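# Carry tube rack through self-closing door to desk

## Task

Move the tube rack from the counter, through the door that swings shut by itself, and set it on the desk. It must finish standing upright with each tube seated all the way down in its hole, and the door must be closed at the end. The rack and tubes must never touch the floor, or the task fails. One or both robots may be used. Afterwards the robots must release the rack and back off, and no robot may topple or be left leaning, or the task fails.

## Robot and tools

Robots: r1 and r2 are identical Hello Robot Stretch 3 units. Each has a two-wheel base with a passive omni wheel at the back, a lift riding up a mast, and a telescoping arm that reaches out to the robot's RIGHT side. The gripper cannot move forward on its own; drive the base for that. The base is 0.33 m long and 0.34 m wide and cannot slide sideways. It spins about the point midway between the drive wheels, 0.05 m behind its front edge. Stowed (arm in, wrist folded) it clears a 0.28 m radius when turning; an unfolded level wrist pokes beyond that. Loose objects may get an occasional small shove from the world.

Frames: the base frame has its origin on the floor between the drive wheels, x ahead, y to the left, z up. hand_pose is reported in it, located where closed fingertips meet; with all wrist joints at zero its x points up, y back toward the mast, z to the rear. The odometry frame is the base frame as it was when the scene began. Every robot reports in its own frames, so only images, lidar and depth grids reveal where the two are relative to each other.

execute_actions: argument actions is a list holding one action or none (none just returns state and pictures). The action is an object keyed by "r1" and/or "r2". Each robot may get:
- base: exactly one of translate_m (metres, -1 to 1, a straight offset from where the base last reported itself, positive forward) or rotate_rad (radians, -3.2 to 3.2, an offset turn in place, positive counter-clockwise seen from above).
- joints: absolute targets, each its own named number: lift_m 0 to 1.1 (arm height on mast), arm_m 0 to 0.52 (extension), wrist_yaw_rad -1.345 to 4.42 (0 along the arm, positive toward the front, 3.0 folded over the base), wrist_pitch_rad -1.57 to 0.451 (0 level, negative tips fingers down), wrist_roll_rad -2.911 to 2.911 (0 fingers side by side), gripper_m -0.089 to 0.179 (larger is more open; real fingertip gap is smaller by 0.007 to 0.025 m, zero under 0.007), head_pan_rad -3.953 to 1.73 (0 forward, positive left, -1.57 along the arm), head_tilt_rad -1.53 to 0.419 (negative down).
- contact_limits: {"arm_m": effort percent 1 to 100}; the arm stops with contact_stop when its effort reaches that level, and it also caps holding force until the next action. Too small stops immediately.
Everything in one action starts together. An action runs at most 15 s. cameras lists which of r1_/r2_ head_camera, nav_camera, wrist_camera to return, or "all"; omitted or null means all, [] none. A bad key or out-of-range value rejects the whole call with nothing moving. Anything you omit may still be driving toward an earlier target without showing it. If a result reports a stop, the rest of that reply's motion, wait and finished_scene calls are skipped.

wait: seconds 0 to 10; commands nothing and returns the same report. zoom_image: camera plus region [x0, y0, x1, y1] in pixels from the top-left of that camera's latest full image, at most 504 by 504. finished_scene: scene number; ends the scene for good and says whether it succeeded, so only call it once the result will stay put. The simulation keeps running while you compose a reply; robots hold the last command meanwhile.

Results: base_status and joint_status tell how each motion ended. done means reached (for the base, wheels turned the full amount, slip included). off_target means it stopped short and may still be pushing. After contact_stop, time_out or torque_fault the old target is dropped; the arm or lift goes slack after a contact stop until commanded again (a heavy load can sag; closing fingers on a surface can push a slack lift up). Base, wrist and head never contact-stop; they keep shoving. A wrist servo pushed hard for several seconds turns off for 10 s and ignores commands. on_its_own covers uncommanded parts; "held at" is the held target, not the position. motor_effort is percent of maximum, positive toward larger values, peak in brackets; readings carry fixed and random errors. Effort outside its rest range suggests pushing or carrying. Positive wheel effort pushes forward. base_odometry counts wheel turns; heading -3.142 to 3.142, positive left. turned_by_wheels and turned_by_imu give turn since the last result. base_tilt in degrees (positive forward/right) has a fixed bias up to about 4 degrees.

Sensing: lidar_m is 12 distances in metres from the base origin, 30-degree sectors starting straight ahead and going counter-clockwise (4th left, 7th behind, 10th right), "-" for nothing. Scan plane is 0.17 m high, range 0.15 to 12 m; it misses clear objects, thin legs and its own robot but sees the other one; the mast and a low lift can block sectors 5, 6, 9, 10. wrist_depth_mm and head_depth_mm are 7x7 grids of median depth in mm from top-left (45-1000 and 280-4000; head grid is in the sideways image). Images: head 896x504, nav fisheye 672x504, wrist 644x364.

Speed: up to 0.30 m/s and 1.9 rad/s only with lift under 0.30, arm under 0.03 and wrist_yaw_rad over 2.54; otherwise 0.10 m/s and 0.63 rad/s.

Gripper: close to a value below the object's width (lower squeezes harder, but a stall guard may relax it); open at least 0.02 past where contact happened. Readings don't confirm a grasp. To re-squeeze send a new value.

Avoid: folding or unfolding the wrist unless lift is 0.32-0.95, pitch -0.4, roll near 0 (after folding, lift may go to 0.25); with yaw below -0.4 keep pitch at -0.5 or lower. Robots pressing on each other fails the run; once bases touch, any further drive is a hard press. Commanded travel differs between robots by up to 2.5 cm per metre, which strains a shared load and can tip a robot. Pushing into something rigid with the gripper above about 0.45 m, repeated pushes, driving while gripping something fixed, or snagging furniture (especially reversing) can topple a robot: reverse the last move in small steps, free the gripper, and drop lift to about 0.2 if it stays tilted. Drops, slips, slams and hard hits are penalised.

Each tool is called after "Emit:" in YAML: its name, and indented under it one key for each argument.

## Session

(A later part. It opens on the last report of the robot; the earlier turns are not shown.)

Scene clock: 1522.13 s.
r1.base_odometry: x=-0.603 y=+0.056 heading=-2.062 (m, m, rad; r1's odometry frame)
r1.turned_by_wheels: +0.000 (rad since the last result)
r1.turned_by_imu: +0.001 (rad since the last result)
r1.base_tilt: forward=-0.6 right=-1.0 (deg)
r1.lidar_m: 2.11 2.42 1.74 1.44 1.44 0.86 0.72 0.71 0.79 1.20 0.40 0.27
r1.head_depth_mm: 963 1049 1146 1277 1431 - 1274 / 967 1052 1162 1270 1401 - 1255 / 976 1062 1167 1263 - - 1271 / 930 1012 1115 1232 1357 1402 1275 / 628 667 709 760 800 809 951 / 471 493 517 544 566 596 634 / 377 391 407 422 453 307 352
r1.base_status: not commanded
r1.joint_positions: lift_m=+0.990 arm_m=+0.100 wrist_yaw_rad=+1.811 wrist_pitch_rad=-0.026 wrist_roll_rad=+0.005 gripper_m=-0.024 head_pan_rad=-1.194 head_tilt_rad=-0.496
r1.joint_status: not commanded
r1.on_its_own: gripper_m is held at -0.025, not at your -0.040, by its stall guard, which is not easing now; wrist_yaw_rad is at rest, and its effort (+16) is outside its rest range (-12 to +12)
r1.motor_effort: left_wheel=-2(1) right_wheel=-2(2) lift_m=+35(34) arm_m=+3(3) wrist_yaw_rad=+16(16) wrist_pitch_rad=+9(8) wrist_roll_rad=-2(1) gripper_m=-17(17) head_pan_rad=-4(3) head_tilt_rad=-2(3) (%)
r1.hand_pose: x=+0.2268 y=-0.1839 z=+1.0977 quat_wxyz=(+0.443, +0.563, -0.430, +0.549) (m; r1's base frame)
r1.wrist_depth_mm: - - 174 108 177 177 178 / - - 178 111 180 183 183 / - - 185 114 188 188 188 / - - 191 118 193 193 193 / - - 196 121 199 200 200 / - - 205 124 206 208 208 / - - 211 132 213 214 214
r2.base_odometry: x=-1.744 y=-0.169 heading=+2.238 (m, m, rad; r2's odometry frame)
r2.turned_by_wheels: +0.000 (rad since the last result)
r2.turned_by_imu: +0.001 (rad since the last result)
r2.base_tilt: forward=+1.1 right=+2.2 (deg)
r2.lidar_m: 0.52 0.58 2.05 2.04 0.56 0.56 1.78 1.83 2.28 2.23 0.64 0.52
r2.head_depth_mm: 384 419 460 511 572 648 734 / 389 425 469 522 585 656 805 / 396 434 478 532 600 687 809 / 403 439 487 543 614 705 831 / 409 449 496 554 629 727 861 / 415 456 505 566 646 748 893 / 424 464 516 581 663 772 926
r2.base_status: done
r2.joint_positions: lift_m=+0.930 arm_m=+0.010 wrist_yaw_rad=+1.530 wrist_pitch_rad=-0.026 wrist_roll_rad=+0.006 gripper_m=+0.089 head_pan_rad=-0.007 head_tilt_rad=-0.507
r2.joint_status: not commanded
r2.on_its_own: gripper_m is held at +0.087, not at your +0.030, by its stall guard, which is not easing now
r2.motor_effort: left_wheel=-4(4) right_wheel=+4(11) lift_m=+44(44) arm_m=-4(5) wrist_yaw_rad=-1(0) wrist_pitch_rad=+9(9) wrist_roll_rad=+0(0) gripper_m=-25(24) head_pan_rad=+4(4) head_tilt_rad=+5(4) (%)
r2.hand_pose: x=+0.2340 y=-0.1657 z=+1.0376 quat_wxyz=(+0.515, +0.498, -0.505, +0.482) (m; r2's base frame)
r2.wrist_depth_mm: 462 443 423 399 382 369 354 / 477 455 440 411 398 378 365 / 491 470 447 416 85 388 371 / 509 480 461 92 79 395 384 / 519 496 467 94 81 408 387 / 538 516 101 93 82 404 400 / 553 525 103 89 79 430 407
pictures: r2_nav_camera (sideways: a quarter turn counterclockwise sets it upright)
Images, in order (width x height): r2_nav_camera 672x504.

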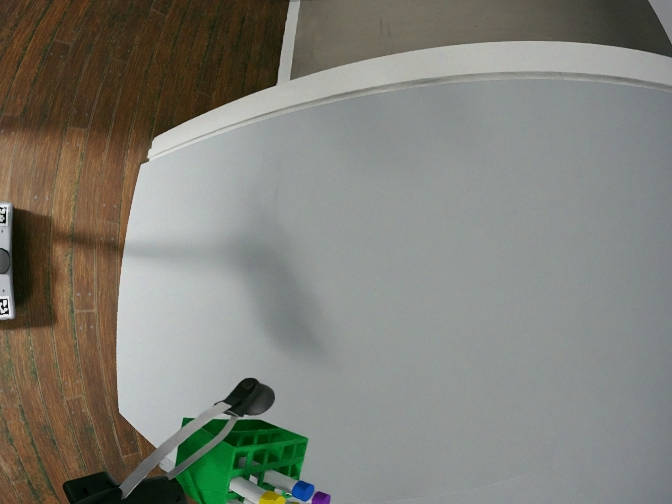

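Emit:
execute_actions:
  actions:
    - {"r2": {"base": {"rotate_rad": 1.571}, "joints": {"head_tilt_rad": -0.3}}, "r1": {"joints": {"wrist_yaw_rad": 1.795}}}
  cameras: ["r2_nav_camera", "r2_head_camera"]

Scene clock: 1531.37 s.
r1.base_odometry: x=-0.603 y=+0.056 heading=-2.062 (m, m, rad; r1's odometry frame)
r1.turned_by_wheels: +0.000 (rad since the last result)
r1.turned_by_imu: +0.002 (rad since the last result)
r1.base_tilt: forward=-0.5 right=-1.0 (deg)
r1.lidar_m: 2.11 2.42 1.74 1.44 1.44 0.87 0.72 0.71 0.80 1.20 0.40 0.27
r1.head_depth_mm: 961 1049 1155 1271 1428 - 1276 / 966 1054 1156 1268 1401 - 1260 / 973 1060 1170 1260 - - 1268 / 934 1016 1114 1227 1351 1408 1267 / 628 666 709 760 802 838 951 / 471 494 518 543 567 598 633 / 378 392 407 423 453 307 353
r1.base_status: not commanded
r1.joint_positions: lift_m=+0.990 arm_m=+0.100 wrist_yaw_rad=+1.801 wrist_pitch_rad=-0.026 wrist_roll_rad=+0.005 gripper_m=-0.024 head_pan_rad=-1.194 head_tilt_rad=-0.496
r1.joint_status: all done
r1.on_its_own: gripper_m is held at -0.025, not at your -0.040, by its stall guard, which is not easing now
r1.motor_effort: left_wheel=-1(2) right_wheel=-2(3) lift_m=+34(34) arm_m=+3(3) wrist_yaw_rad=-8(16) wrist_pitch_rad=+9(9) wrist_roll_rad=-1(1) gripper_m=-15(17) head_pan_rad=-3(4) head_tilt_rad=-1(3) (%)
r1.hand_pose: x=+0.2274 y=-0.1864 z=+1.0977 quat_wxyz=(+0.446, +0.561, -0.433, +0.547) (m; r1's base frame)
r1.wrist_depth_mm: - - 173 109 176 177 179 / - - 179 112 182 183 184 / - - 184 114 187 188 191 / - - 190 118 194 195 198 / - - 195 121 198 201 203 / - - 201 124 206 206 210 / - - 212 133 213 216 218
r2.base_odometry: x=-1.744 y=-0.169 heading=-2.474 (m, m, rad; r2's odometry frame)
r2.turned_by_wheels: +1.571 (rad since the last result)
r2.turned_by_imu: +1.559 (rad since the last result)
r2.base_tilt: forward=+1.1 right=+2.3 (deg)
r2.lidar_m: 2.05 0.56 0.56 1.78 1.84 2.29 2.22 0.64 0.52 0.52 0.57 2.05
r2.head_depth_mm: 2113 2225 2339 2505 2431 1846 1441 / 2126 2234 2340 2534 2538 1840 1437 / 2114 2243 2343 2536 2526 1815 1420 / 2112 2230 2369 2561 2478 1813 1412 / 2111 2275 2346 2525 2359 1785 1409 / 2135 2291 2400 2560 2463 1778 1401 / 2159 2300 2421 2539 2438 1769 1394
r2.base_status: done
r2.joint_positions: lift_m=+0.930 arm_m=+0.010 wrist_yaw_rad=+1.530 wrist_pitch_rad=-0.026 wrist_roll_rad=+0.006 gripper_m=+0.089 head_pan_rad=-0.007 head_tilt_rad=-0.310
r2.joint_status: all done
r2.on_its_own: gripper_m is held at +0.087, not at your +0.030, by its stall guard, which is not easing now
r2.motor_effort: left_wheel=-4(8) right_wheel=+5(10) lift_m=+44(44) arm_m=-4(4) wrist_yaw_rad=-1(0) wrist_pitch_rad=+9(9) wrist_roll_rad=+0(0) gripper_m=-25(25) head_pan_rad=+4(4) head_tilt_rad=+6(28) (%)
r2.hand_pose: x=+0.2340 y=-0.1657 z=+1.0376 quat_wxyz=(+0.515, +0.498, -0.505, +0.482) (m; r2's base frame)
r2.wrist_depth_mm: - - - - - - - / - - - - - - - / - - - - 130 - - / - - - 90 78 - - / - - - 93 80 - - / - - 101 92 82 - - / - - 103 89 79 - -
pictures: r2_head_camera (sideways: a quarter turn clockwise sets it upright), r2_nav_camera (sideways: a quarter turn counterclockwise sets it upright)
Images, in order (width x height): r2_head_camera 896x504, r2_nav_camera 672x504.

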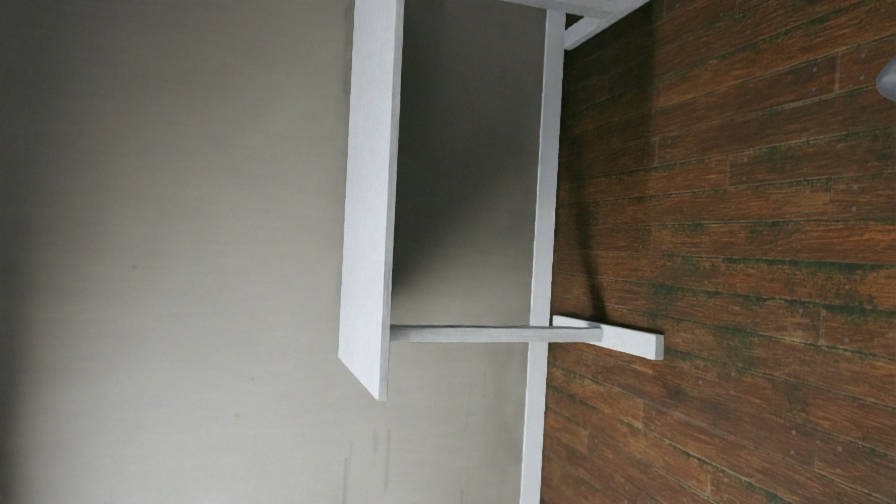

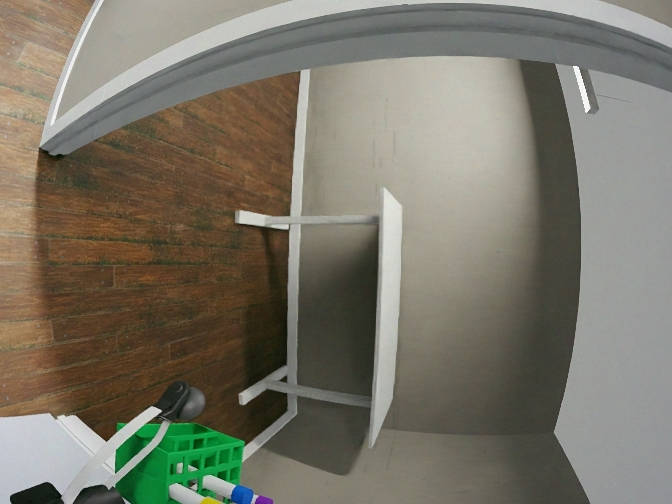

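Emit:
execute_actions:
  actions:
    - {"r2": {"base": {"translate_m": 0.8}}}
  cameras: ["r2_nav_camera", "r2_head_camera"]

Scene clock: 1559.97 s.
r1.base_odometry: x=-0.603 y=+0.056 heading=-2.062 (m, m, rad; r1's odometry frame)
r1.turned_by_wheels: +0.000 (rad since the last result)
r1.turned_by_imu: +0.003 (rad since the last result)
r1.base_tilt: forward=-0.6 right=-1.1 (deg)
r1.lidar_m: 2.12 2.42 1.74 1.44 1.43 0.87 0.72 0.71 0.79 1.20 0.40 0.26
r1.head_depth_mm: 961 1051 1151 1275 1426 - 1270 / 971 1054 1162 1268 1404 - 1259 / 971 1061 1171 1259 - - 1269 / 932 1015 1116 1228 1360 1409 1271 / 628 667 709 759 800 838 951 / 471 495 517 542 566 595 633 / 378 392 407 422 454 307 353
r1.base_status: not commanded
r1.joint_positions: lift_m=+0.990 arm_m=+0.100 wrist_yaw_rad=+1.801 wrist_pitch_rad=-0.026 wrist_roll_rad=+0.005 gripper_m=-0.024 head_pan_rad=-1.194 head_tilt_rad=-0.496
r1.joint_status: not commanded
r1.on_its_own: gripper_m is held at -0.025, not at your -0.040, by its stall guard, which is not easing now
r1.motor_effort: left_wheel=-1(1) right_wheel=-3(3) lift_m=+34(34) arm_m=+3(3) wrist_yaw_rad=-8(8) wrist_pitch_rad=+8(9) wrist_roll_rad=-1(1) gripper_m=-16(16) head_pan_rad=-4(3) head_tilt_rad=-2(3) (%)
r1.hand_pose: x=+0.2274 y=-0.1864 z=+1.0977 quat_wxyz=(+0.446, +0.561, -0.433, +0.547) (m; r1's base frame)
r1.wrist_depth_mm: - - 174 109 176 178 179 / - - 180 112 182 183 185 / - - 184 115 188 189 189 / - - 191 118 194 195 196 / - - 196 121 200 199 202 / - - 201 124 205 206 209 / - - 211 133 216 215 218
r2.base_odometry: x=-2.372 y=-0.664 heading=-2.474 (m, m, rad; r2's odometry frame)
r2.turned_by_wheels: +0.000 (rad since the last result)
r2.turned_by_imu: +0.006 (rad since the last result)
r2.base_tilt: forward=+1.0 right=+2.3 (deg)
r2.lidar_m: 1.25 1.82 2.40 0.98 0.47 0.55 3.01 0.81 0.72 1.38 1.49 1.59
r2.head_depth_mm: 1433 1534 1622 1193 1843 1846 1453 / 1437 1533 1613 1179 1859 1845 1428 / 1444 1530 1617 1153 1869 1817 1433 / 1453 1530 1644 1140 1870 1825 1422 / 1452 1530 1625 1112 1865 1799 1411 / 1469 1547 1646 1100 1859 1708 1364 / 1457 1555 1658 1183 1898 1772 1396
r2.base_status: done
r2.joint_positions: lift_m=+0.930 arm_m=+0.010 wrist_yaw_rad=+1.530 wrist_pitch_rad=-0.026 wrist_roll_rad=+0.006 gripper_m=+0.089 head_pan_rad=-0.007 head_tilt_rad=-0.310
r2.joint_status: not commanded
r2.on_its_own: gripper_m is held at +0.087, not at your +0.030, by its stall guard, which is not easing now
r2.motor_effort: left_wheel=-4(5) right_wheel=+4(10) lift_m=+44(44) arm_m=-4(4) wrist_yaw_rad=+1(0) wrist_pitch_rad=+9(9) wrist_roll_rad=+0(0) gripper_m=-25(24) head_pan_rad=+4(4) head_tilt_rad=+7(6) (%)
r2.hand_pose: x=+0.2340 y=-0.1657 z=+1.0376 quat_wxyz=(+0.515, +0.498, -0.505, +0.482) (m; r2's base frame)
r2.wrist_depth_mm: - - - - - - - / - - - - - - - / - - - - 85 - - / - - - 92 79 - - / - - - 94 81 - - / - - 101 93 82 - - / - - 102 89 79 - -
pictures: r2_head_camera (sideways: a quarter turn clockwise sets it upright), r2_nav_camera (sideways: a quarter turn counterclockwise sets it upright)
Images, in order (width x height): r2_head_camera 896x504, r2_nav_camera 672x504.

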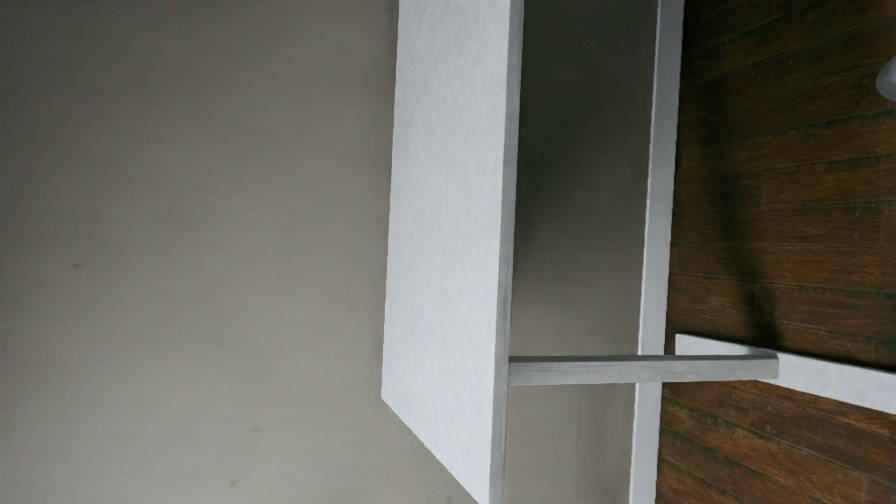

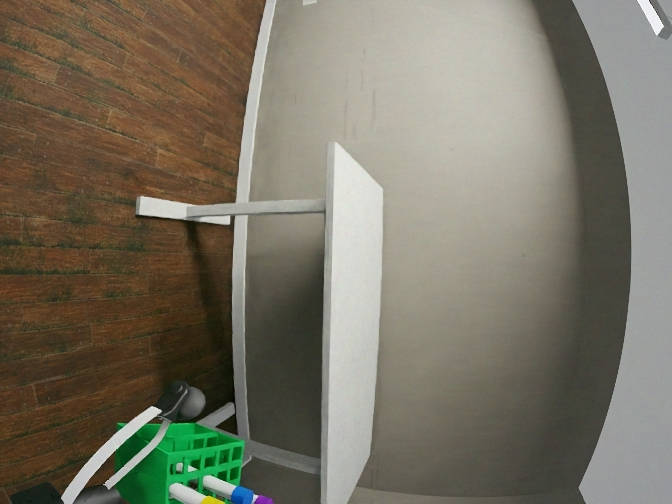

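Emit:
execute_actions:
  actions:
    - {"r2": {"base": {"translate_m": 0.2}, "joints": {"lift_m": 0.98}}, "r1": {"base": {"translate_m": 0.162}, "joints": {"arm_m": 0.040, "wrist_yaw_rad": 1.68}}}
  cameras: ["r1_wrist_camera", "r2_head_camera"]

Scene clock: 1629.20 s.
r1.base_odometry: x=-0.680 y=-0.087 heading=-2.062 (m, m, rad; r1's odometry frame)
r1.turned_by_wheels: +0.000 (rad since the last result)
r1.turned_by_imu: +0.003 (rad since the last result)
r1.base_tilt: forward=-0.6 right=-1.1 (deg)
r1.lidar_m: 2.01 2.27 1.81 1.50 1.49 1.05 0.87 0.87 0.96 1.13 0.38 0.28
r1.head_depth_mm: 917 1001 1093 1215 1365 1491 - / 920 995 1102 1223 1379 1519 - / 760 854 978 1142 - - - / 575 628 692 769 - - - / 461 496 535 581 627 - 798 / 386 409 436 466 500 521 573 / 331 349 368 389 413 443 461
r1.base_status: done
r1.joint_positions: lift_m=+0.990 arm_m=+0.040 wrist_yaw_rad=+1.674 wrist_pitch_rad=-0.025 wrist_roll_rad=+0.005 gripper_m=-0.024 head_pan_rad=-1.194 head_tilt_rad=-0.496
r1.joint_status: all done
r1.on_its_own: gripper_m is held at -0.025, not at your -0.040, by its stall guard, which is not easing now
r1.motor_effort: left_wheel=-1(12) right_wheel=-2(4) lift_m=+35(34) arm_m=-5(7) wrist_yaw_rad=+7(66) wrist_pitch_rad=+8(9) wrist_roll_rad=-1(1) gripper_m=-16(19) head_pan_rad=-4(4) head_tilt_rad=-2(3) (%)
r1.hand_pose: x=+0.2328 y=-0.1591 z=+1.0978 quat_wxyz=(+0.479, +0.532, -0.468, +0.518) (m; r1's base frame)
r1.wrist_depth_mm: - - 176 108 173 173 171 / - - 180 112 179 176 176 / - - 187 114 184 182 180 / - - 191 118 191 189 187 / - - 200 121 196 193 192 / - - 208 124 202 201 199 / - - 213 134 212 206 206
r2.base_odometry: x=-2.530 y=-0.788 heading=-2.474 (m, m, rad; r2's odometry frame)
r2.turned_by_wheels: +0.000 (rad since the last result)
r2.turned_by_imu: +0.003 (rad since the last result)
r2.base_tilt: forward=+1.1 right=+2.3 (deg)
r2.lidar_m: 1.06 1.61 2.28 1.63 0.67 0.60 1.35 0.87 0.82 1.43 1.45 1.44
r2.head_depth_mm: 1265 1335 1423 1207 876 1716 1537 / 1273 1357 1427 1185 857 1736 1453 / 1275 1351 1428 1158 845 1728 1428 / 1277 1362 1428 1136 833 1748 1412 / 1284 1367 1439 1114 822 1743 1415 / 1283 1353 1455 1102 817 1616 1326 / 1291 1383 1446 1519 1671 1748 1391
r2.base_status: done
r2.joint_positions: lift_m=+0.980 arm_m=+0.010 wrist_yaw_rad=+1.530 wrist_pitch_rad=-0.026 wrist_roll_rad=+0.006 gripper_m=+0.089 head_pan_rad=-0.007 head_tilt_rad=-0.310
r2.joint_status: all done
r2.on_its_own: gripper_m is held at +0.087, not at your +0.030, by its stall guard, which is not easing now
r2.motor_effort: left_wheel=-4(6) right_wheel=+5(10) lift_m=+44(46) arm_m=-4(4) wrist_yaw_rad=+0(0) wrist_pitch_rad=+9(9) wrist_roll_rad=+0(0) gripper_m=-25(24) head_pan_rad=+4(4) head_tilt_rad=+7(6) (%)
r2.hand_pose: x=+0.2339 y=-0.1657 z=+1.0874 quat_wxyz=(+0.515, +0.498, -0.505, +0.481) (m; r2's base frame)
r2.wrist_depth_mm: - - - - - - - / - - - - - - - / - - - - 84 - - / - - - 92 79 - - / - 821 723 94 82 654 720 / - - 101 93 83 - - / - - 103 89 78 - -
pictures: r1_wrist_camera, r2_head_camera (sideways: a quarter turn clockwise sets it upright)
Images, in order (width x height): r1_wrist_camera 644x364, r2_head_camera 896x504.

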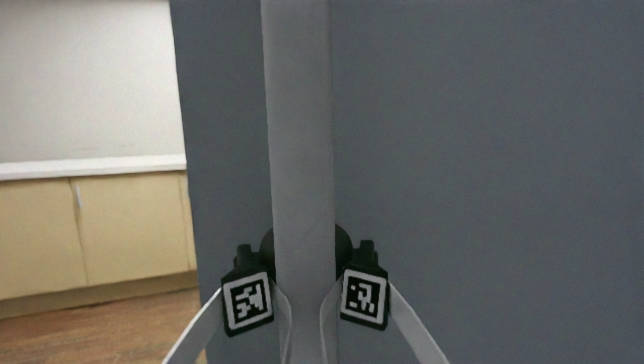

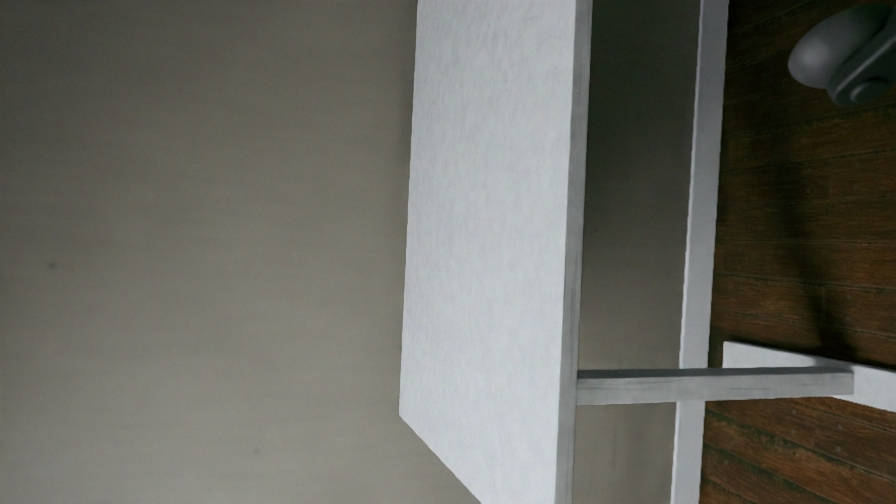

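Emit:
execute_actions:
  actions:
    - {"r2": {"base": {"translate_m": 0.2}}, "r1": {"base": {"translate_m": 0.166}, "joints": {"arm_m": 0.012, "wrist_yaw_rad": 1.55}}}
  cameras: ["r1_wrist_camera", "r2_head_camera"]

Scene clock: 1635.40 s.
r1.base_odometry: x=-0.758 y=-0.233 heading=-2.062 (m, m, rad; r1's odometry frame)
r1.turned_by_wheels: +0.000 (rad since the last result)
r1.turned_by_imu: +0.002 (rad since the last result)
r1.base_tilt: forward=-0.6 right=-1.1 (deg)
r1.lidar_m: 1.92 2.12 1.88 1.55 1.55 1.24 1.03 1.02 1.14 0.73 0.36 0.29
r1.head_depth_mm: 810 920 1032 1154 1297 1450 - / 627 713 826 983 1217 1410 - / 512 569 639 727 868 - - / 432 471 520 578 616 - - / 374 403 438 480 512 - - / 329 353 379 409 444 474 - / 295 313 333 356 382 413 440
r1.base_status: done
r1.joint_positions: lift_m=+0.990 arm_m=+0.012 wrist_yaw_rad=+1.550 wrist_pitch_rad=-0.025 wrist_roll_rad=+0.005 gripper_m=-0.024 head_pan_rad=-1.194 head_tilt_rad=-0.496
r1.joint_status: all done
r1.on_its_own: gripper_m is held at -0.025, not at your -0.040, by its stall guard, which is not easing now
r1.motor_effort: left_wheel=-2(14) right_wheel=-3(4) lift_m=+35(35) arm_m=-3(5) wrist_yaw_rad=-1(55) wrist_pitch_rad=+8(8) wrist_roll_rad=-1(1) gripper_m=-16(18) head_pan_rad=-4(5) head_tilt_rad=-2(2) (%)
r1.hand_pose: x=+0.2341 y=-0.1625 z=+1.0978 quat_wxyz=(+0.511, +0.502, -0.500, +0.487) (m; r1's base frame)
r1.wrist_depth_mm: - - 179 108 171 167 164 / - - 183 111 175 171 168 / - - 190 115 181 176 173 / - - 197 118 186 182 179 / - - 202 122 191 189 183 / - - - 124 198 195 191 / - - 219 133 205 201 196
r2.base_odometry: x=-2.687 y=-0.911 heading=-2.475 (m, m, rad; r2's odometry frame)
r2.turned_by_wheels: +0.000 (rad since the last result)
r2.turned_by_imu: +0.002 (rad since the last result)
r2.base_tilt: forward=+1.0 right=+2.3 (deg)
r2.lidar_m: 0.86 0.87 1.98 2.28 0.94 0.77 1.31 0.96 1.03 1.44 1.30 1.36
r2.head_depth_mm: 1092 1165 1230 1203 720 586 1539 / 1100 1163 1243 1171 711 582 1465 / 1101 1172 1248 1160 704 1538 1428 / 1103 1166 1257 1131 698 1541 1422 / 1109 1182 1251 1111 690 1553 1405 / 1114 1177 1252 1096 681 963 1287 / 1123 1184 1256 1317 674 1572 1386
r2.base_status: done
r2.joint_positions: lift_m=+0.980 arm_m=+0.010 wrist_yaw_rad=+1.530 wrist_pitch_rad=-0.026 wrist_roll_rad=+0.006 gripper_m=+0.089 head_pan_rad=-0.007 head_tilt_rad=-0.310
r2.joint_status: not commanded
r2.on_its_own: gripper_m is held at +0.087, not at your +0.030, by its stall guard, which is not easing now
r2.motor_effort: left_wheel=-4(5) right_wheel=+4(9) lift_m=+44(44) arm_m=-4(4) wrist_yaw_rad=+0(1) wrist_pitch_rad=+9(9) wrist_roll_rad=+0(0) gripper_m=-25(25) head_pan_rad=+4(4) head_tilt_rad=+6(6) (%)
r2.hand_pose: x=+0.2339 y=-0.1657 z=+1.0874 quat_wxyz=(+0.515, +0.498, -0.505, +0.481) (m; r2's base frame)
r2.wrist_depth_mm: - - - - - - - / - - - - - - - / - - - - 84 - - / - - - 91 78 - - / - 651 648 93 81 645 651 / 500 491 101 93 82 447 491 / - - 102 89 78 - -
pictures: r1_wrist_camera, r2_head_camera (sideways: a quarter turn clockwise sets it upright)
Images, in order (width x height): r1_wrist_camera 644x364, r2_head_camera 896x504.

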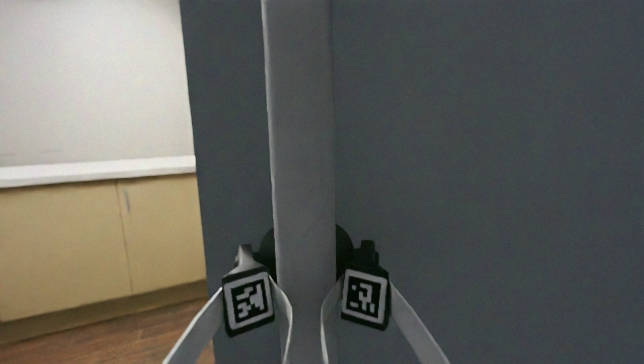

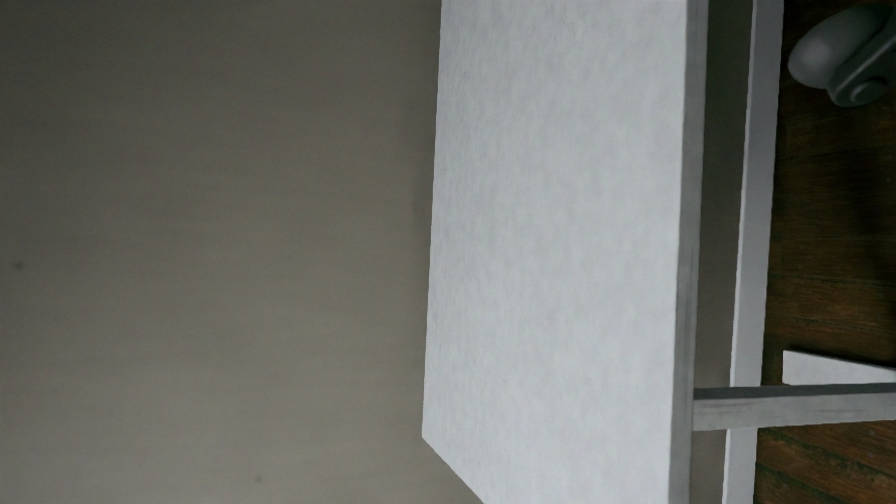

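Emit:
execute_actions:
  actions:
    - {"r2": {"base": {"translate_m": 0.2}}, "r1": {"base": {"translate_m": 0.172}, "joints": {"arm_m": 0.005, "wrist_yaw_rad": 1.38}}}
  cameras: ["r1_wrist_camera", "r2_head_camera", "r2_wrist_camera"]

Scene clock: 1647.37 s.
r1.base_odometry: x=-0.839 y=-0.385 heading=-2.062 (m, m, rad; r1's odometry frame)
r1.turned_by_wheels: +0.000 (rad since the last result)
r1.turned_by_imu: +0.003 (rad since the last result)
r1.base_tilt: forward=-0.7 right=-1.1 (deg)
r1.lidar_m: 1.83 1.96 1.94 1.61 1.60 1.44 1.19 1.19 1.25 0.56 0.35 0.32
r1.head_depth_mm: 530 604 701 841 1042 1334 1333 / 458 513 583 674 798 986 - / 404 446 498 564 620 - - / 362 395 436 483 517 - - / 327 354 386 425 461 - 612 / 298 321 347 378 412 451 521 / 284 294 315 340 366 308 358
r1.base_status: done
r1.joint_positions: lift_m=+0.990 arm_m=+0.005 wrist_yaw_rad=+1.383 wrist_pitch_rad=-0.025 wrist_roll_rad=+0.004 gripper_m=-0.024 head_pan_rad=-1.194 head_tilt_rad=-0.496
r1.joint_status: all done
r1.on_its_own: gripper_m is held at -0.025, not at your -0.040, by its stall guard, which is not easing now
r1.motor_effort: left_wheel=-2(15) right_wheel=+0(12) lift_m=+35(35) arm_m=+0(5) wrist_yaw_rad=+0(89) wrist_pitch_rad=+8(8) wrist_roll_rad=-1(1) gripper_m=-16(22) head_pan_rad=-3(5) head_tilt_rad=-2(2) (%)
r1.hand_pose: x=+0.2297 y=-0.1977 z=+1.0978 quat_wxyz=(+0.550, +0.459, -0.540, +0.443) (m; r1's base frame)
r1.wrist_depth_mm: - - 179 108 170 166 162 / - - 186 111 175 171 167 / - - 191 115 181 175 171 / - - 197 119 186 180 176 / - - 205 122 192 187 181 / - - - 124 197 193 187 / - - 219 133 206 199 194
r2.base_odometry: x=-2.844 y=-1.035 heading=-2.475 (m, m, rad; r2's odometry frame)
r2.turned_by_wheels: +0.000 (rad since the last result)
r2.turned_by_imu: +0.003 (rad since the last result)
r2.base_tilt: forward=+1.0 right=+2.3 (deg)
r2.lidar_m: 0.71 0.67 1.69 2.30 1.20 0.94 1.35 1.12 1.33 1.45 1.19 1.16
r2.head_depth_mm: 923 986 1045 1088 717 514 427 / 930 989 1050 1094 712 510 402 / 934 992 1052 1088 705 504 394 / 933 990 1056 1102 696 502 392 / 934 999 1063 1100 690 497 390 / 944 998 1067 1106 680 494 386 / 945 1004 1069 1115 676 489 384
r2.base_status: done
r2.joint_positions: lift_m=+0.980 arm_m=+0.010 wrist_yaw_rad=+1.530 wrist_pitch_rad=-0.026 wrist_roll_rad=+0.006 gripper_m=+0.089 head_pan_rad=-0.007 head_tilt_rad=-0.310
r2.joint_status: not commanded
r2.on_its_own: gripper_m is held at +0.087, not at your +0.030, by its stall guard, which is not easing now
r2.motor_effort: left_wheel=-4(5) right_wheel=+5(11) lift_m=+44(44) arm_m=-5(4) wrist_yaw_rad=+1(1) wrist_pitch_rad=+9(9) wrist_roll_rad=+0(0) gripper_m=-25(25) head_pan_rad=+4(4) head_tilt_rad=+7(6) (%)
r2.hand_pose: x=+0.2339 y=-0.1657 z=+1.0874 quat_wxyz=(+0.515, +0.498, -0.505, +0.481) (m; r2's base frame)
r2.wrist_depth_mm: - - - - 989 980 972 / - - - - - - - / - - - 91 129 - - / - - - 90 79 - - / - 637 647 92 82 654 634 / 428 460 101 92 83 396 427 / 319 304 102 89 79 287 317
pictures: r1_wrist_camera, r2_head_camera (sideways: a quarter turn clockwise sets it upright), r2_wrist_camera
Images, in order (width x height): r1_wrist_camera 644x364, r2_head_camera 896x504, r2_wrist_camera 644x364.

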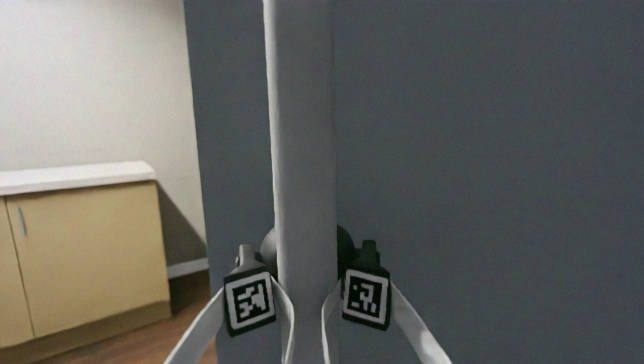

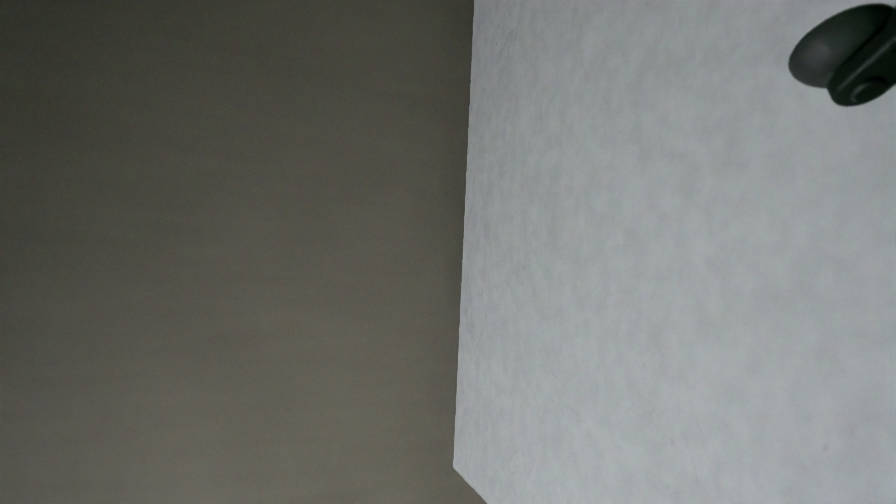

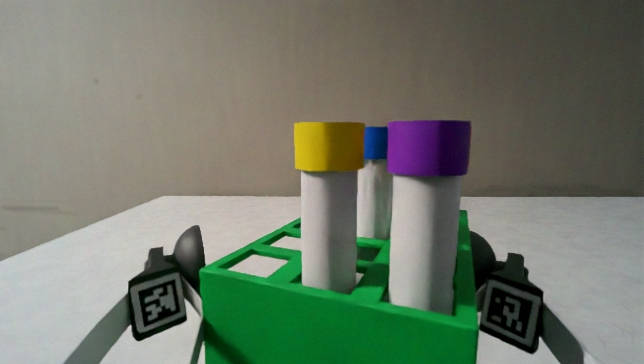

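Emit:
execute_actions:
  actions:
    - {"r2": {"base": {"translate_m": 0.17}}, "r1": {"base": {"translate_m": 0.171}, "joints": {"arm_m": 0.018, "wrist_yaw_rad": 1.175}}}
  cameras: ["r1_wrist_camera", "r2_nav_camera", "r2_wrist_camera"]

Scene clock: 1672.87 s.
r1.base_odometry: x=-0.920 y=-0.536 heading=-2.062 (m, m, rad; r1's odometry frame)
r1.turned_by_wheels: +0.000 (rad since the last result)
r1.turned_by_imu: +0.031 (rad since the last result)
r1.base_tilt: forward=-0.6 right=-1.1 (deg)
r1.lidar_m: 1.78 1.77 1.96 1.65 1.65 1.63 1.37 1.37 1.15 0.49 0.36 0.36
r1.head_depth_mm: 416 465 527 608 719 861 - / 384 425 476 534 - - - / 356 392 435 482 - - 800 / 332 363 400 444 484 583 675 / 311 339 370 396 353 415 592 / - 312 335 359 417 466 528 / - 297 322 350 385 435 1208
r1.base_status: done
r1.joint_positions: lift_m=+0.990 arm_m=+0.018 wrist_yaw_rad=+1.039 wrist_pitch_rad=-0.023 wrist_roll_rad=+0.002 gripper_m=-0.024 head_pan_rad=-1.194 head_tilt_rad=-0.497
r1.joint_status: wrist_yaw_rad off_target (ended at +1.039, target +1.175); the others done
r1.on_its_own: wrist_yaw_rad is held at +1.036, not at your +1.175, by its stall guard, which is not easing now; gripper_m is held at -0.025, not at your -0.040, by its stall guard, which is not easing now
r1.motor_effort: left_wheel=+0(65) right_wheel=-3(31) lift_m=+33(35) arm_m=-6(16) wrist_yaw_rad=-3(100) wrist_pitch_rad=+8(11) wrist_roll_rad=+0(1) gripper_m=-15(25) head_pan_rad=-4(4) head_tilt_rad=-2(2) (%)
r1.hand_pose: x=+0.1989 y=-0.2931 z=+1.0983 quat_wxyz=(+0.618, +0.359, -0.610, +0.343) (m; r1's base frame)
r1.wrist_depth_mm: - - 174 108 176 178 180 / - - 178 111 182 183 185 / - - 183 115 187 189 189 / - - 191 118 193 196 196 / - - 195 121 199 202 202 / - - 202 124 206 206 209 / - - 211 133 215 216 217
r2.base_odometry: x=-2.977 y=-1.140 heading=-2.475 (m, m, rad; r2's odometry frame)
r2.turned_by_wheels: +0.000 (rad since the last result)
r2.turned_by_imu: +0.003 (rad since the last result)
r2.base_tilt: forward=+1.1 right=+2.3 (deg)
r2.lidar_m: 0.96 0.51 1.44 2.29 1.43 1.10 1.42 1.25 1.50 1.46 1.10 0.99
r2.head_depth_mm: 782 826 880 940 717 514 427 / 786 833 883 946 711 510 402 / 787 836 887 947 704 505 394 / 791 839 889 941 696 503 391 / 792 842 894 946 688 498 389 / 798 844 896 950 683 493 387 / 796 845 901 955 672 490 384
r2.base_status: done
r2.joint_positions: lift_m=+0.980 arm_m=+0.010 wrist_yaw_rad=+1.530 wrist_pitch_rad=-0.026 wrist_roll_rad=+0.006 gripper_m=+0.089 head_pan_rad=-0.007 head_tilt_rad=-0.310
r2.joint_status: not commanded
r2.on_its_own: gripper_m is held at +0.087, not at your +0.030, by its stall guard, which is not easing now
r2.motor_effort: left_wheel=-4(6) right_wheel=+4(11) lift_m=+44(44) arm_m=-4(4) wrist_yaw_rad=+0(0) wrist_pitch_rad=+9(9) wrist_roll_rad=+0(0) gripper_m=-25(25) head_pan_rad=+4(4) head_tilt_rad=+7(6) (%)
r2.hand_pose: x=+0.2339 y=-0.1657 z=+1.0874 quat_wxyz=(+0.515, +0.498, -0.505, +0.481) (m; r2's base frame)
r2.wrist_depth_mm: 884 882 843 833 833 817 801 / 888 895 881 869 851 850 839 / 928 886 905 888 83 880 848 / 959 922 929 90 79 856 870 / 954 641 649 93 82 648 653 / 426 465 101 92 83 402 422 / 318 303 103 89 79 291 315
pictures: r1_wrist_camera, r2_nav_camera (sideways: a quarter turn counterclockwise sets it upright), r2_wrist_camera
Images, in order (width x height): r1_wrist_camera 644x364, r2_nav_camera 672x504, r2_wrist_camera 644x364.

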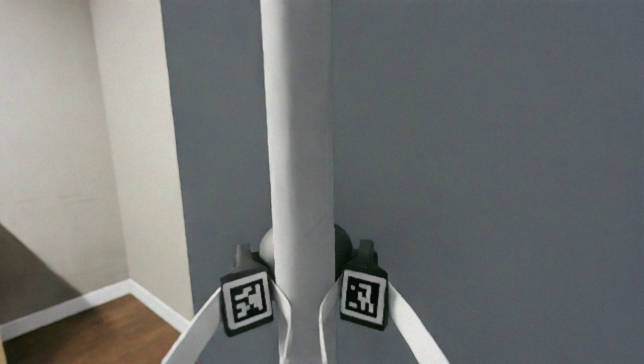

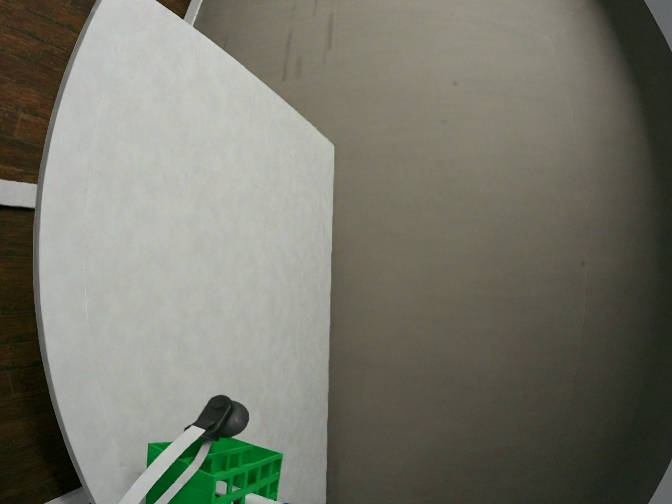

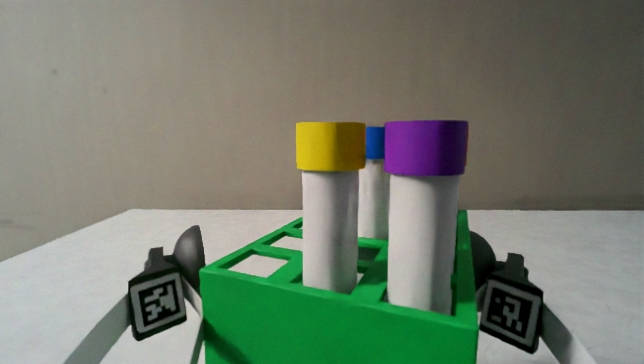

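Emit:
execute_actions:
  actions:
    - {"r2": {"joints": {"lift_m": 0.90}}, "r1": {"base": {"translate_m": 0.084}, "joints": {"arm_m": 0.045, "wrist_yaw_rad": 0.965}}}
  cameras: ["r1_wrist_camera", "r2_nav_camera", "r2_wrist_camera"]

Scene clock: 1696.73 s.
r1.base_odometry: x=-0.959 y=-0.610 heading=-2.062 (m, m, rad; r1's odometry frame)
r1.turned_by_wheels: +0.000 (rad since the last result)
r1.turned_by_imu: +0.003 (rad since the last result)
r1.base_tilt: forward=-0.6 right=-1.1 (deg)
r1.lidar_m: 1.70 1.69 1.89 1.68 1.67 1.72 1.45 1.45 1.03 0.49 0.39 1.08
r1.head_depth_mm: 407 453 511 583 698 - 1086 / 382 422 472 515 - - 913 / 359 395 438 481 - 658 776 / 340 371 408 441 494 586 688 / 314 334 321 355 459 516 617 / 303 331 361 396 439 501 1183 / 291 314 346 404 1213 1405 1272
r1.base_status: done
r1.joint_positions: lift_m=+0.990 arm_m=+0.045 wrist_yaw_rad=+0.955 wrist_pitch_rad=-0.024 wrist_roll_rad=+0.002 gripper_m=-0.024 head_pan_rad=-1.194 head_tilt_rad=-0.497
r1.joint_status: all done
r1.on_its_own: gripper_m is held at -0.025, not at your -0.040, by its stall guard, which is not easing now
r1.motor_effort: left_wheel=-1(16) right_wheel=+0(14) lift_m=+34(33) arm_m=+2(9) wrist_yaw_rad=+12(66) wrist_pitch_rad=+8(8) wrist_roll_rad=+0(0) gripper_m=-16(20) head_pan_rad=-4(4) head_tilt_rad=-1(2) (%)
r1.hand_pose: x=+0.1872 y=-0.3376 z=+1.0983 quat_wxyz=(+0.631, +0.333, -0.625, +0.317) (m; r1's base frame)
r1.wrist_depth_mm: - - 174 108 175 177 178 / - - 179 112 183 183 184 / - - 185 114 187 188 188 / - - 190 118 194 193 195 / - - 196 122 200 199 200 / - - 205 124 206 208 208 / - - 211 132 213 214 213
r2.base_odometry: x=-2.977 y=-1.140 heading=-2.475 (m, m, rad; r2's odometry frame)
r2.turned_by_wheels: +0.000 (rad since the last result)
r2.turned_by_imu: +0.002 (rad since the last result)
r2.base_tilt: forward=+1.0 right=+2.3 (deg)
r2.lidar_m: 0.96 0.51 1.43 2.29 1.43 1.10 1.39 1.26 1.50 1.46 1.11 0.99
r2.head_depth_mm: 780 828 884 940 717 514 399 / 787 834 884 948 711 510 396 / 787 831 892 946 704 506 395 / 792 839 894 942 696 502 391 / 794 840 893 946 688 497 390 / 799 843 894 956 680 493 388 / 797 843 901 956 673 489 384
r2.base_status: not commanded
r2.joint_positions: lift_m=+0.900 arm_m=+0.010 wrist_yaw_rad=+1.530 wrist_pitch_rad=-0.027 wrist_roll_rad=+0.006 gripper_m=+0.089 head_pan_rad=-0.007 head_tilt_rad=-0.310
r2.joint_status: all done
r2.on_its_own: gripper_m is held at +0.087, not at your +0.030, by its stall guard, which is not easing now
r2.motor_effort: left_wheel=-4(4) right_wheel=+5(5) lift_m=+24(37) arm_m=-5(4) wrist_yaw_rad=+0(0) wrist_pitch_rad=+9(9) wrist_roll_rad=+0(0) gripper_m=-25(25) head_pan_rad=+4(4) head_tilt_rad=+6(6) (%)
r2.hand_pose: x=+0.2339 y=-0.1657 z=+1.0082 quat_wxyz=(+0.515, +0.498, -0.505, +0.481) (m; r2's base frame)
r2.wrist_depth_mm: 866 865 856 850 835 828 818 / 901 882 894 877 851 832 831 / 929 931 905 888 85 877 869 / 928 798 798 90 78 806 792 / 395 392 394 93 81 390 390 / 260 279 101 92 82 243 257 / 204 185 102 89 78 176 193
pictures: r1_wrist_camera, r2_nav_camera (sideways: a quarter turn counterclockwise sets it upright), r2_wrist_camera
Images, in order (width x height): r1_wrist_camera 644x364, r2_nav_camera 672x504, r2_wrist_camera 644x364.

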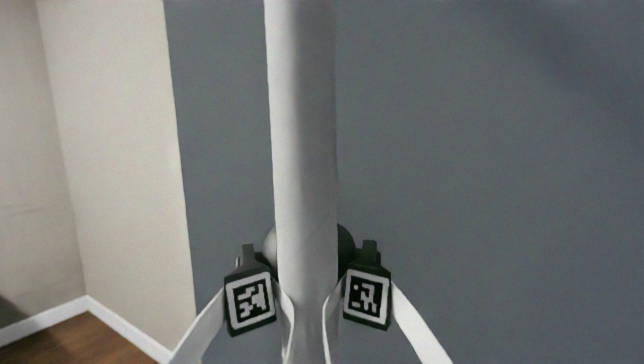

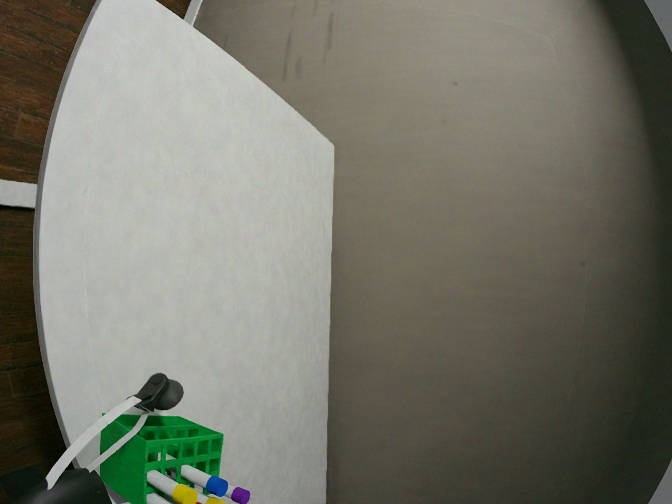

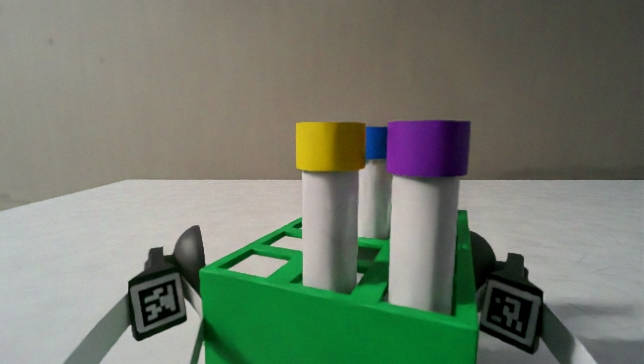

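Emit:
execute_actions:
  actions:
    - {"r2": {"joints": {"lift_m": 0.865}}, "r1": {"base": {"translate_m": 0.082}, "joints": {"arm_m": 0.078, "wrist_yaw_rad": 0.85}}}
  cameras: ["r1_wrist_camera", "r2_wrist_camera"]

Scene clock: 1710.47 s.
r1.base_odometry: x=-0.998 y=-0.682 heading=-2.062 (m, m, rad; r1's odometry frame)
r1.turned_by_wheels: +0.000 (rad since the last result)
r1.turned_by_imu: +0.002 (rad since the last result)
r1.base_tilt: forward=-0.6 right=-1.0 (deg)
r1.lidar_m: 1.62 1.62 1.81 1.70 1.69 1.82 1.54 1.53 0.92 0.50 0.43 1.05
r1.head_depth_mm: 411 456 510 575 - - 990 / 392 432 481 - - 753 882 / 370 410 454 498 591 667 796 / 311 329 364 393 482 607 722 / 340 372 408 448 504 575 690 / 328 362 403 992 1146 1345 1266 / 775 852 939 1047 1191 1365 1265
r1.base_status: done
r1.joint_positions: lift_m=+0.990 arm_m=+0.078 wrist_yaw_rad=+0.851 wrist_pitch_rad=-0.023 wrist_roll_rad=+0.002 gripper_m=-0.024 head_pan_rad=-1.194 head_tilt_rad=-0.497
r1.joint_status: all done
r1.on_its_own: gripper_m is held at -0.025, not at your -0.040, by its stall guard, which is not easing now
r1.motor_effort: left_wheel=+1(18) right_wheel=-3(18) lift_m=+34(34) arm_m=+3(12) wrist_yaw_rad=-2(78) wrist_pitch_rad=+8(8) wrist_roll_rad=+0(0) gripper_m=-15(21) head_pan_rad=-4(3) head_tilt_rad=-1(2) (%)
r1.hand_pose: x=+0.1708 y=-0.3913 z=+1.0984 quat_wxyz=(+0.647, +0.300, -0.641, +0.284) (m; r1's base frame)
r1.wrist_depth_mm: - 995 173 109 178 179 179 / - - 178 111 183 183 185 / - - 185 114 188 190 190 / - - 189 118 194 195 197 / - - 195 122 200 201 204 / - - 201 124 206 210 210 / - - 213 134 215 216 217
r2.base_odometry: x=-2.977 y=-1.140 heading=-2.475 (m, m, rad; r2's odometry frame)
r2.turned_by_wheels: +0.000 (rad since the last result)
r2.turned_by_imu: +0.001 (rad since the last result)
r2.base_tilt: forward=+1.0 right=+2.3 (deg)
r2.lidar_m: 0.96 0.51 1.44 2.29 1.43 1.10 1.36 1.25 1.50 1.46 1.11 0.98
r2.head_depth_mm: 783 829 875 941 719 514 386 / 787 834 887 942 714 510 397 / 786 835 885 947 705 506 395 / 790 838 893 945 698 502 393 / 793 841 894 943 688 497 389 / 794 843 898 946 681 495 386 / 797 848 898 953 677 490 385
r2.base_status: not commanded
r2.joint_positions: lift_m=+0.865 arm_m=+0.010 wrist_yaw_rad=+1.529 wrist_pitch_rad=-0.002 wrist_roll_rad=+0.004 gripper_m=+0.088 head_pan_rad=-0.007 head_tilt_rad=-0.309
r2.joint_status: all done
r2.on_its_own: gripper_m is held at +0.087, not at your +0.030, by its stall guard, which is not easing now
r2.motor_effort: left_wheel=-3(6) right_wheel=+4(7) lift_m=+21(22) arm_m=-4(4) wrist_yaw_rad=+2(4) wrist_pitch_rad=+1(12) wrist_roll_rad=+2(5) gripper_m=-7(25) head_pan_rad=+4(4) head_tilt_rad=+6(6) (%)
r2.hand_pose: x=+0.2346 y=-0.1659 z=+0.9796 quat_wxyz=(+0.510, +0.491, -0.510, +0.488) (m; r2's base frame)
r2.wrist_depth_mm: 888 883 856 864 835 836 820 / 899 900 870 120 113 851 840 / 920 937 902 165 115 862 868 / 946 696 566 122 116 721 712 / 310 314 131 118 109 317 318 / 201 202 132 121 111 203 203 / 148 148 135 124 115 142 149
pictures: r1_wrist_camera, r2_wrist_camera
Images, in order (width x height): r1_wrist_camera 644x364, r2_wrist_camera 644x364.

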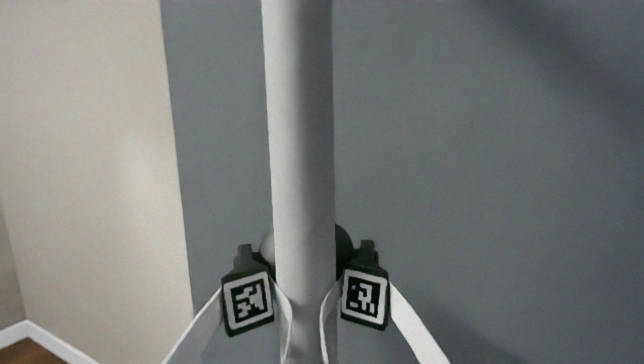

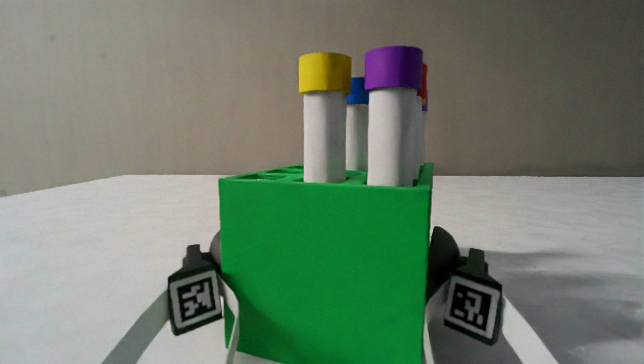

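Emit:
execute_actions:
  actions:
    - {"r2": {"joints": {"gripper_m": 0.15}}, "r1": {"base": {"translate_m": 0.097}, "joints": {"arm_m": 0.135, "wrist_yaw_rad": 0.75}}}
  cameras: ["r1_wrist_camera", "r2_wrist_camera", "r2_head_camera"]

Scene clock: 1729.07 s.
r1.base_odometry: x=-1.044 y=-0.768 heading=-2.062 (m, m, rad; r1's odometry frame)
r1.turned_by_wheels: +0.000 (rad since the last result)
r1.turned_by_imu: +0.002 (rad since the last result)
r1.base_tilt: forward=-0.6 right=-1.1 (deg)
r1.lidar_m: 1.53 1.52 1.70 1.73 1.73 1.92 1.62 1.62 0.87 0.54 0.50 1.02
r1.head_depth_mm: 435 481 528 - - 817 987 / 419 463 512 - 668 764 915 / 388 388 454 474 590 721 855 / 395 431 476 532 596 682 800 / 403 765 849 949 1084 1258 1268 / 739 815 898 1002 1134 1299 1268 / 752 822 907 1013 1148 1329 1265
r1.base_status: done
r1.joint_positions: lift_m=+0.990 arm_m=+0.135 wrist_yaw_rad=+0.750 wrist_pitch_rad=-0.022 wrist_roll_rad=+0.002 gripper_m=-0.024 head_pan_rad=-1.194 head_tilt_rad=-0.497
r1.joint_status: all done
r1.on_its_own: gripper_m is held at -0.025, not at your -0.040, by its stall guard, which is not easing now
r1.motor_effort: left_wheel=+1(19) right_wheel=-2(24) lift_m=+34(33) arm_m=+3(10) wrist_yaw_rad=-1(76) wrist_pitch_rad=+7(8) wrist_roll_rad=+0(0) gripper_m=-15(20) head_pan_rad=-4(4) head_tilt_rad=-2(1) (%)
r1.hand_pose: x=+0.1529 y=-0.4668 z=+1.0986 quat_wxyz=(+0.660, +0.267, -0.655, +0.251) (m; r1's base frame)
r1.wrist_depth_mm: 827 720 174 108 177 176 178 / 876 750 179 111 181 182 183 / 927 783 186 115 186 187 188 / 968 812 191 118 192 194 194 / - 863 196 121 199 201 201 / - 877 203 124 205 206 208 / - 949 211 133 211 213 216
r2.base_odometry: x=-2.977 y=-1.140 heading=-2.475 (m, m, rad; r2's odometry frame)
r2.turned_by_wheels: +0.000 (rad since the last result)
r2.turned_by_imu: +0.001 (rad since the last result)
r2.base_tilt: forward=+1.0 right=+2.3 (deg)
r2.lidar_m: 0.96 0.51 1.44 2.29 1.43 1.10 1.32 1.26 1.50 1.46 1.10 0.98
r2.head_depth_mm: 782 826 883 936 721 513 385 / 785 832 881 938 710 510 396 / 791 836 890 946 703 506 395 / 793 836 891 944 697 502 392 / 794 841 895 947 688 498 390 / 798 845 898 950 682 494 387 / 796 846 901 952 675 490 385
r2.base_status: not commanded
r2.joint_positions: lift_m=+0.865 arm_m=+0.010 wrist_yaw_rad=+1.529 wrist_pitch_rad=-0.014 wrist_roll_rad=+0.004 gripper_m=+0.150 head_pan_rad=-0.007 head_tilt_rad=-0.309
r2.joint_status: all done
r2.motor_effort: left_wheel=-3(3) right_wheel=+4(4) lift_m=+22(22) arm_m=-3(4) wrist_yaw_rad=+1(2) wrist_pitch_rad=+5(5) wrist_roll_rad=+2(2) gripper_m=+1(100) head_pan_rad=+4(4) head_tilt_rad=+6(6) (%)
r2.hand_pose: x=+0.2343 y=-0.1659 z=+0.9764 quat_wxyz=(+0.513, +0.494, -0.507, +0.485) (m; r2's base frame)
r2.wrist_depth_mm: 877 874 863 841 839 830 815 / 900 897 870 120 110 841 840 / 931 914 894 165 114 856 837 / 929 628 434 120 112 636 635 / 294 296 132 118 110 300 298 / 193 - 136 121 113 194 194 / - 137 137 125 117 137 144
pictures: r1_wrist_camera, r2_head_camera (sideways: a quarter turn clockwise sets it upright), r2_wrist_camera
Images, in order (width x height): r1_wrist_camera 644x364, r2_head_camera 896x504, r2_wrist_camera 644x364.

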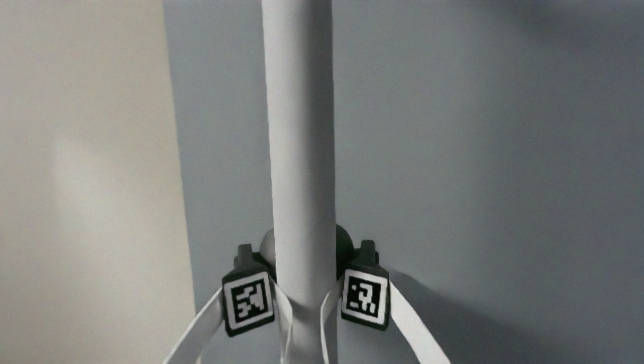

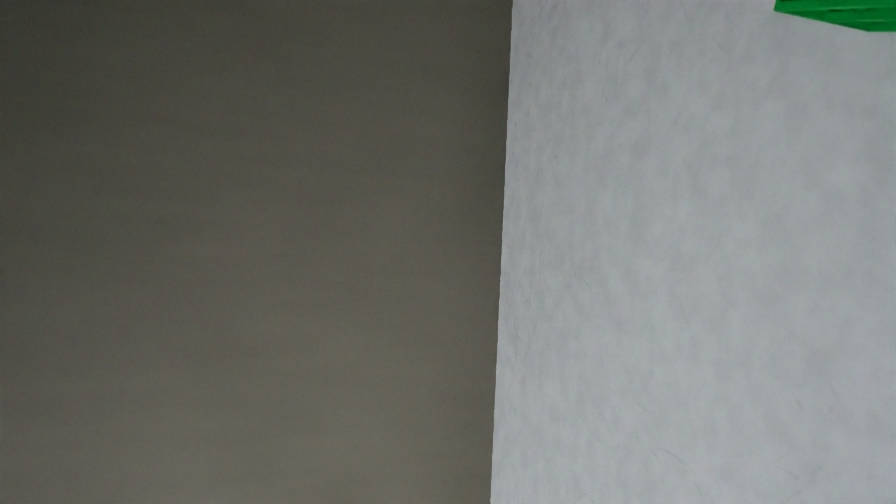

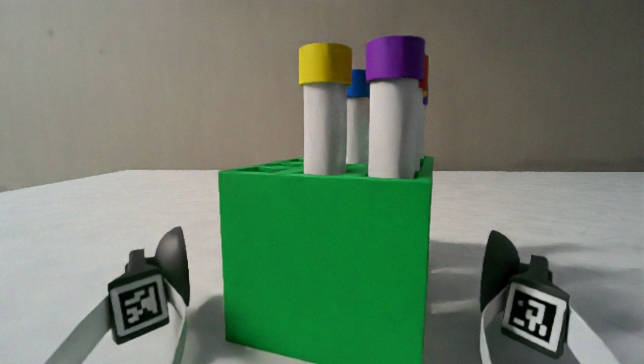

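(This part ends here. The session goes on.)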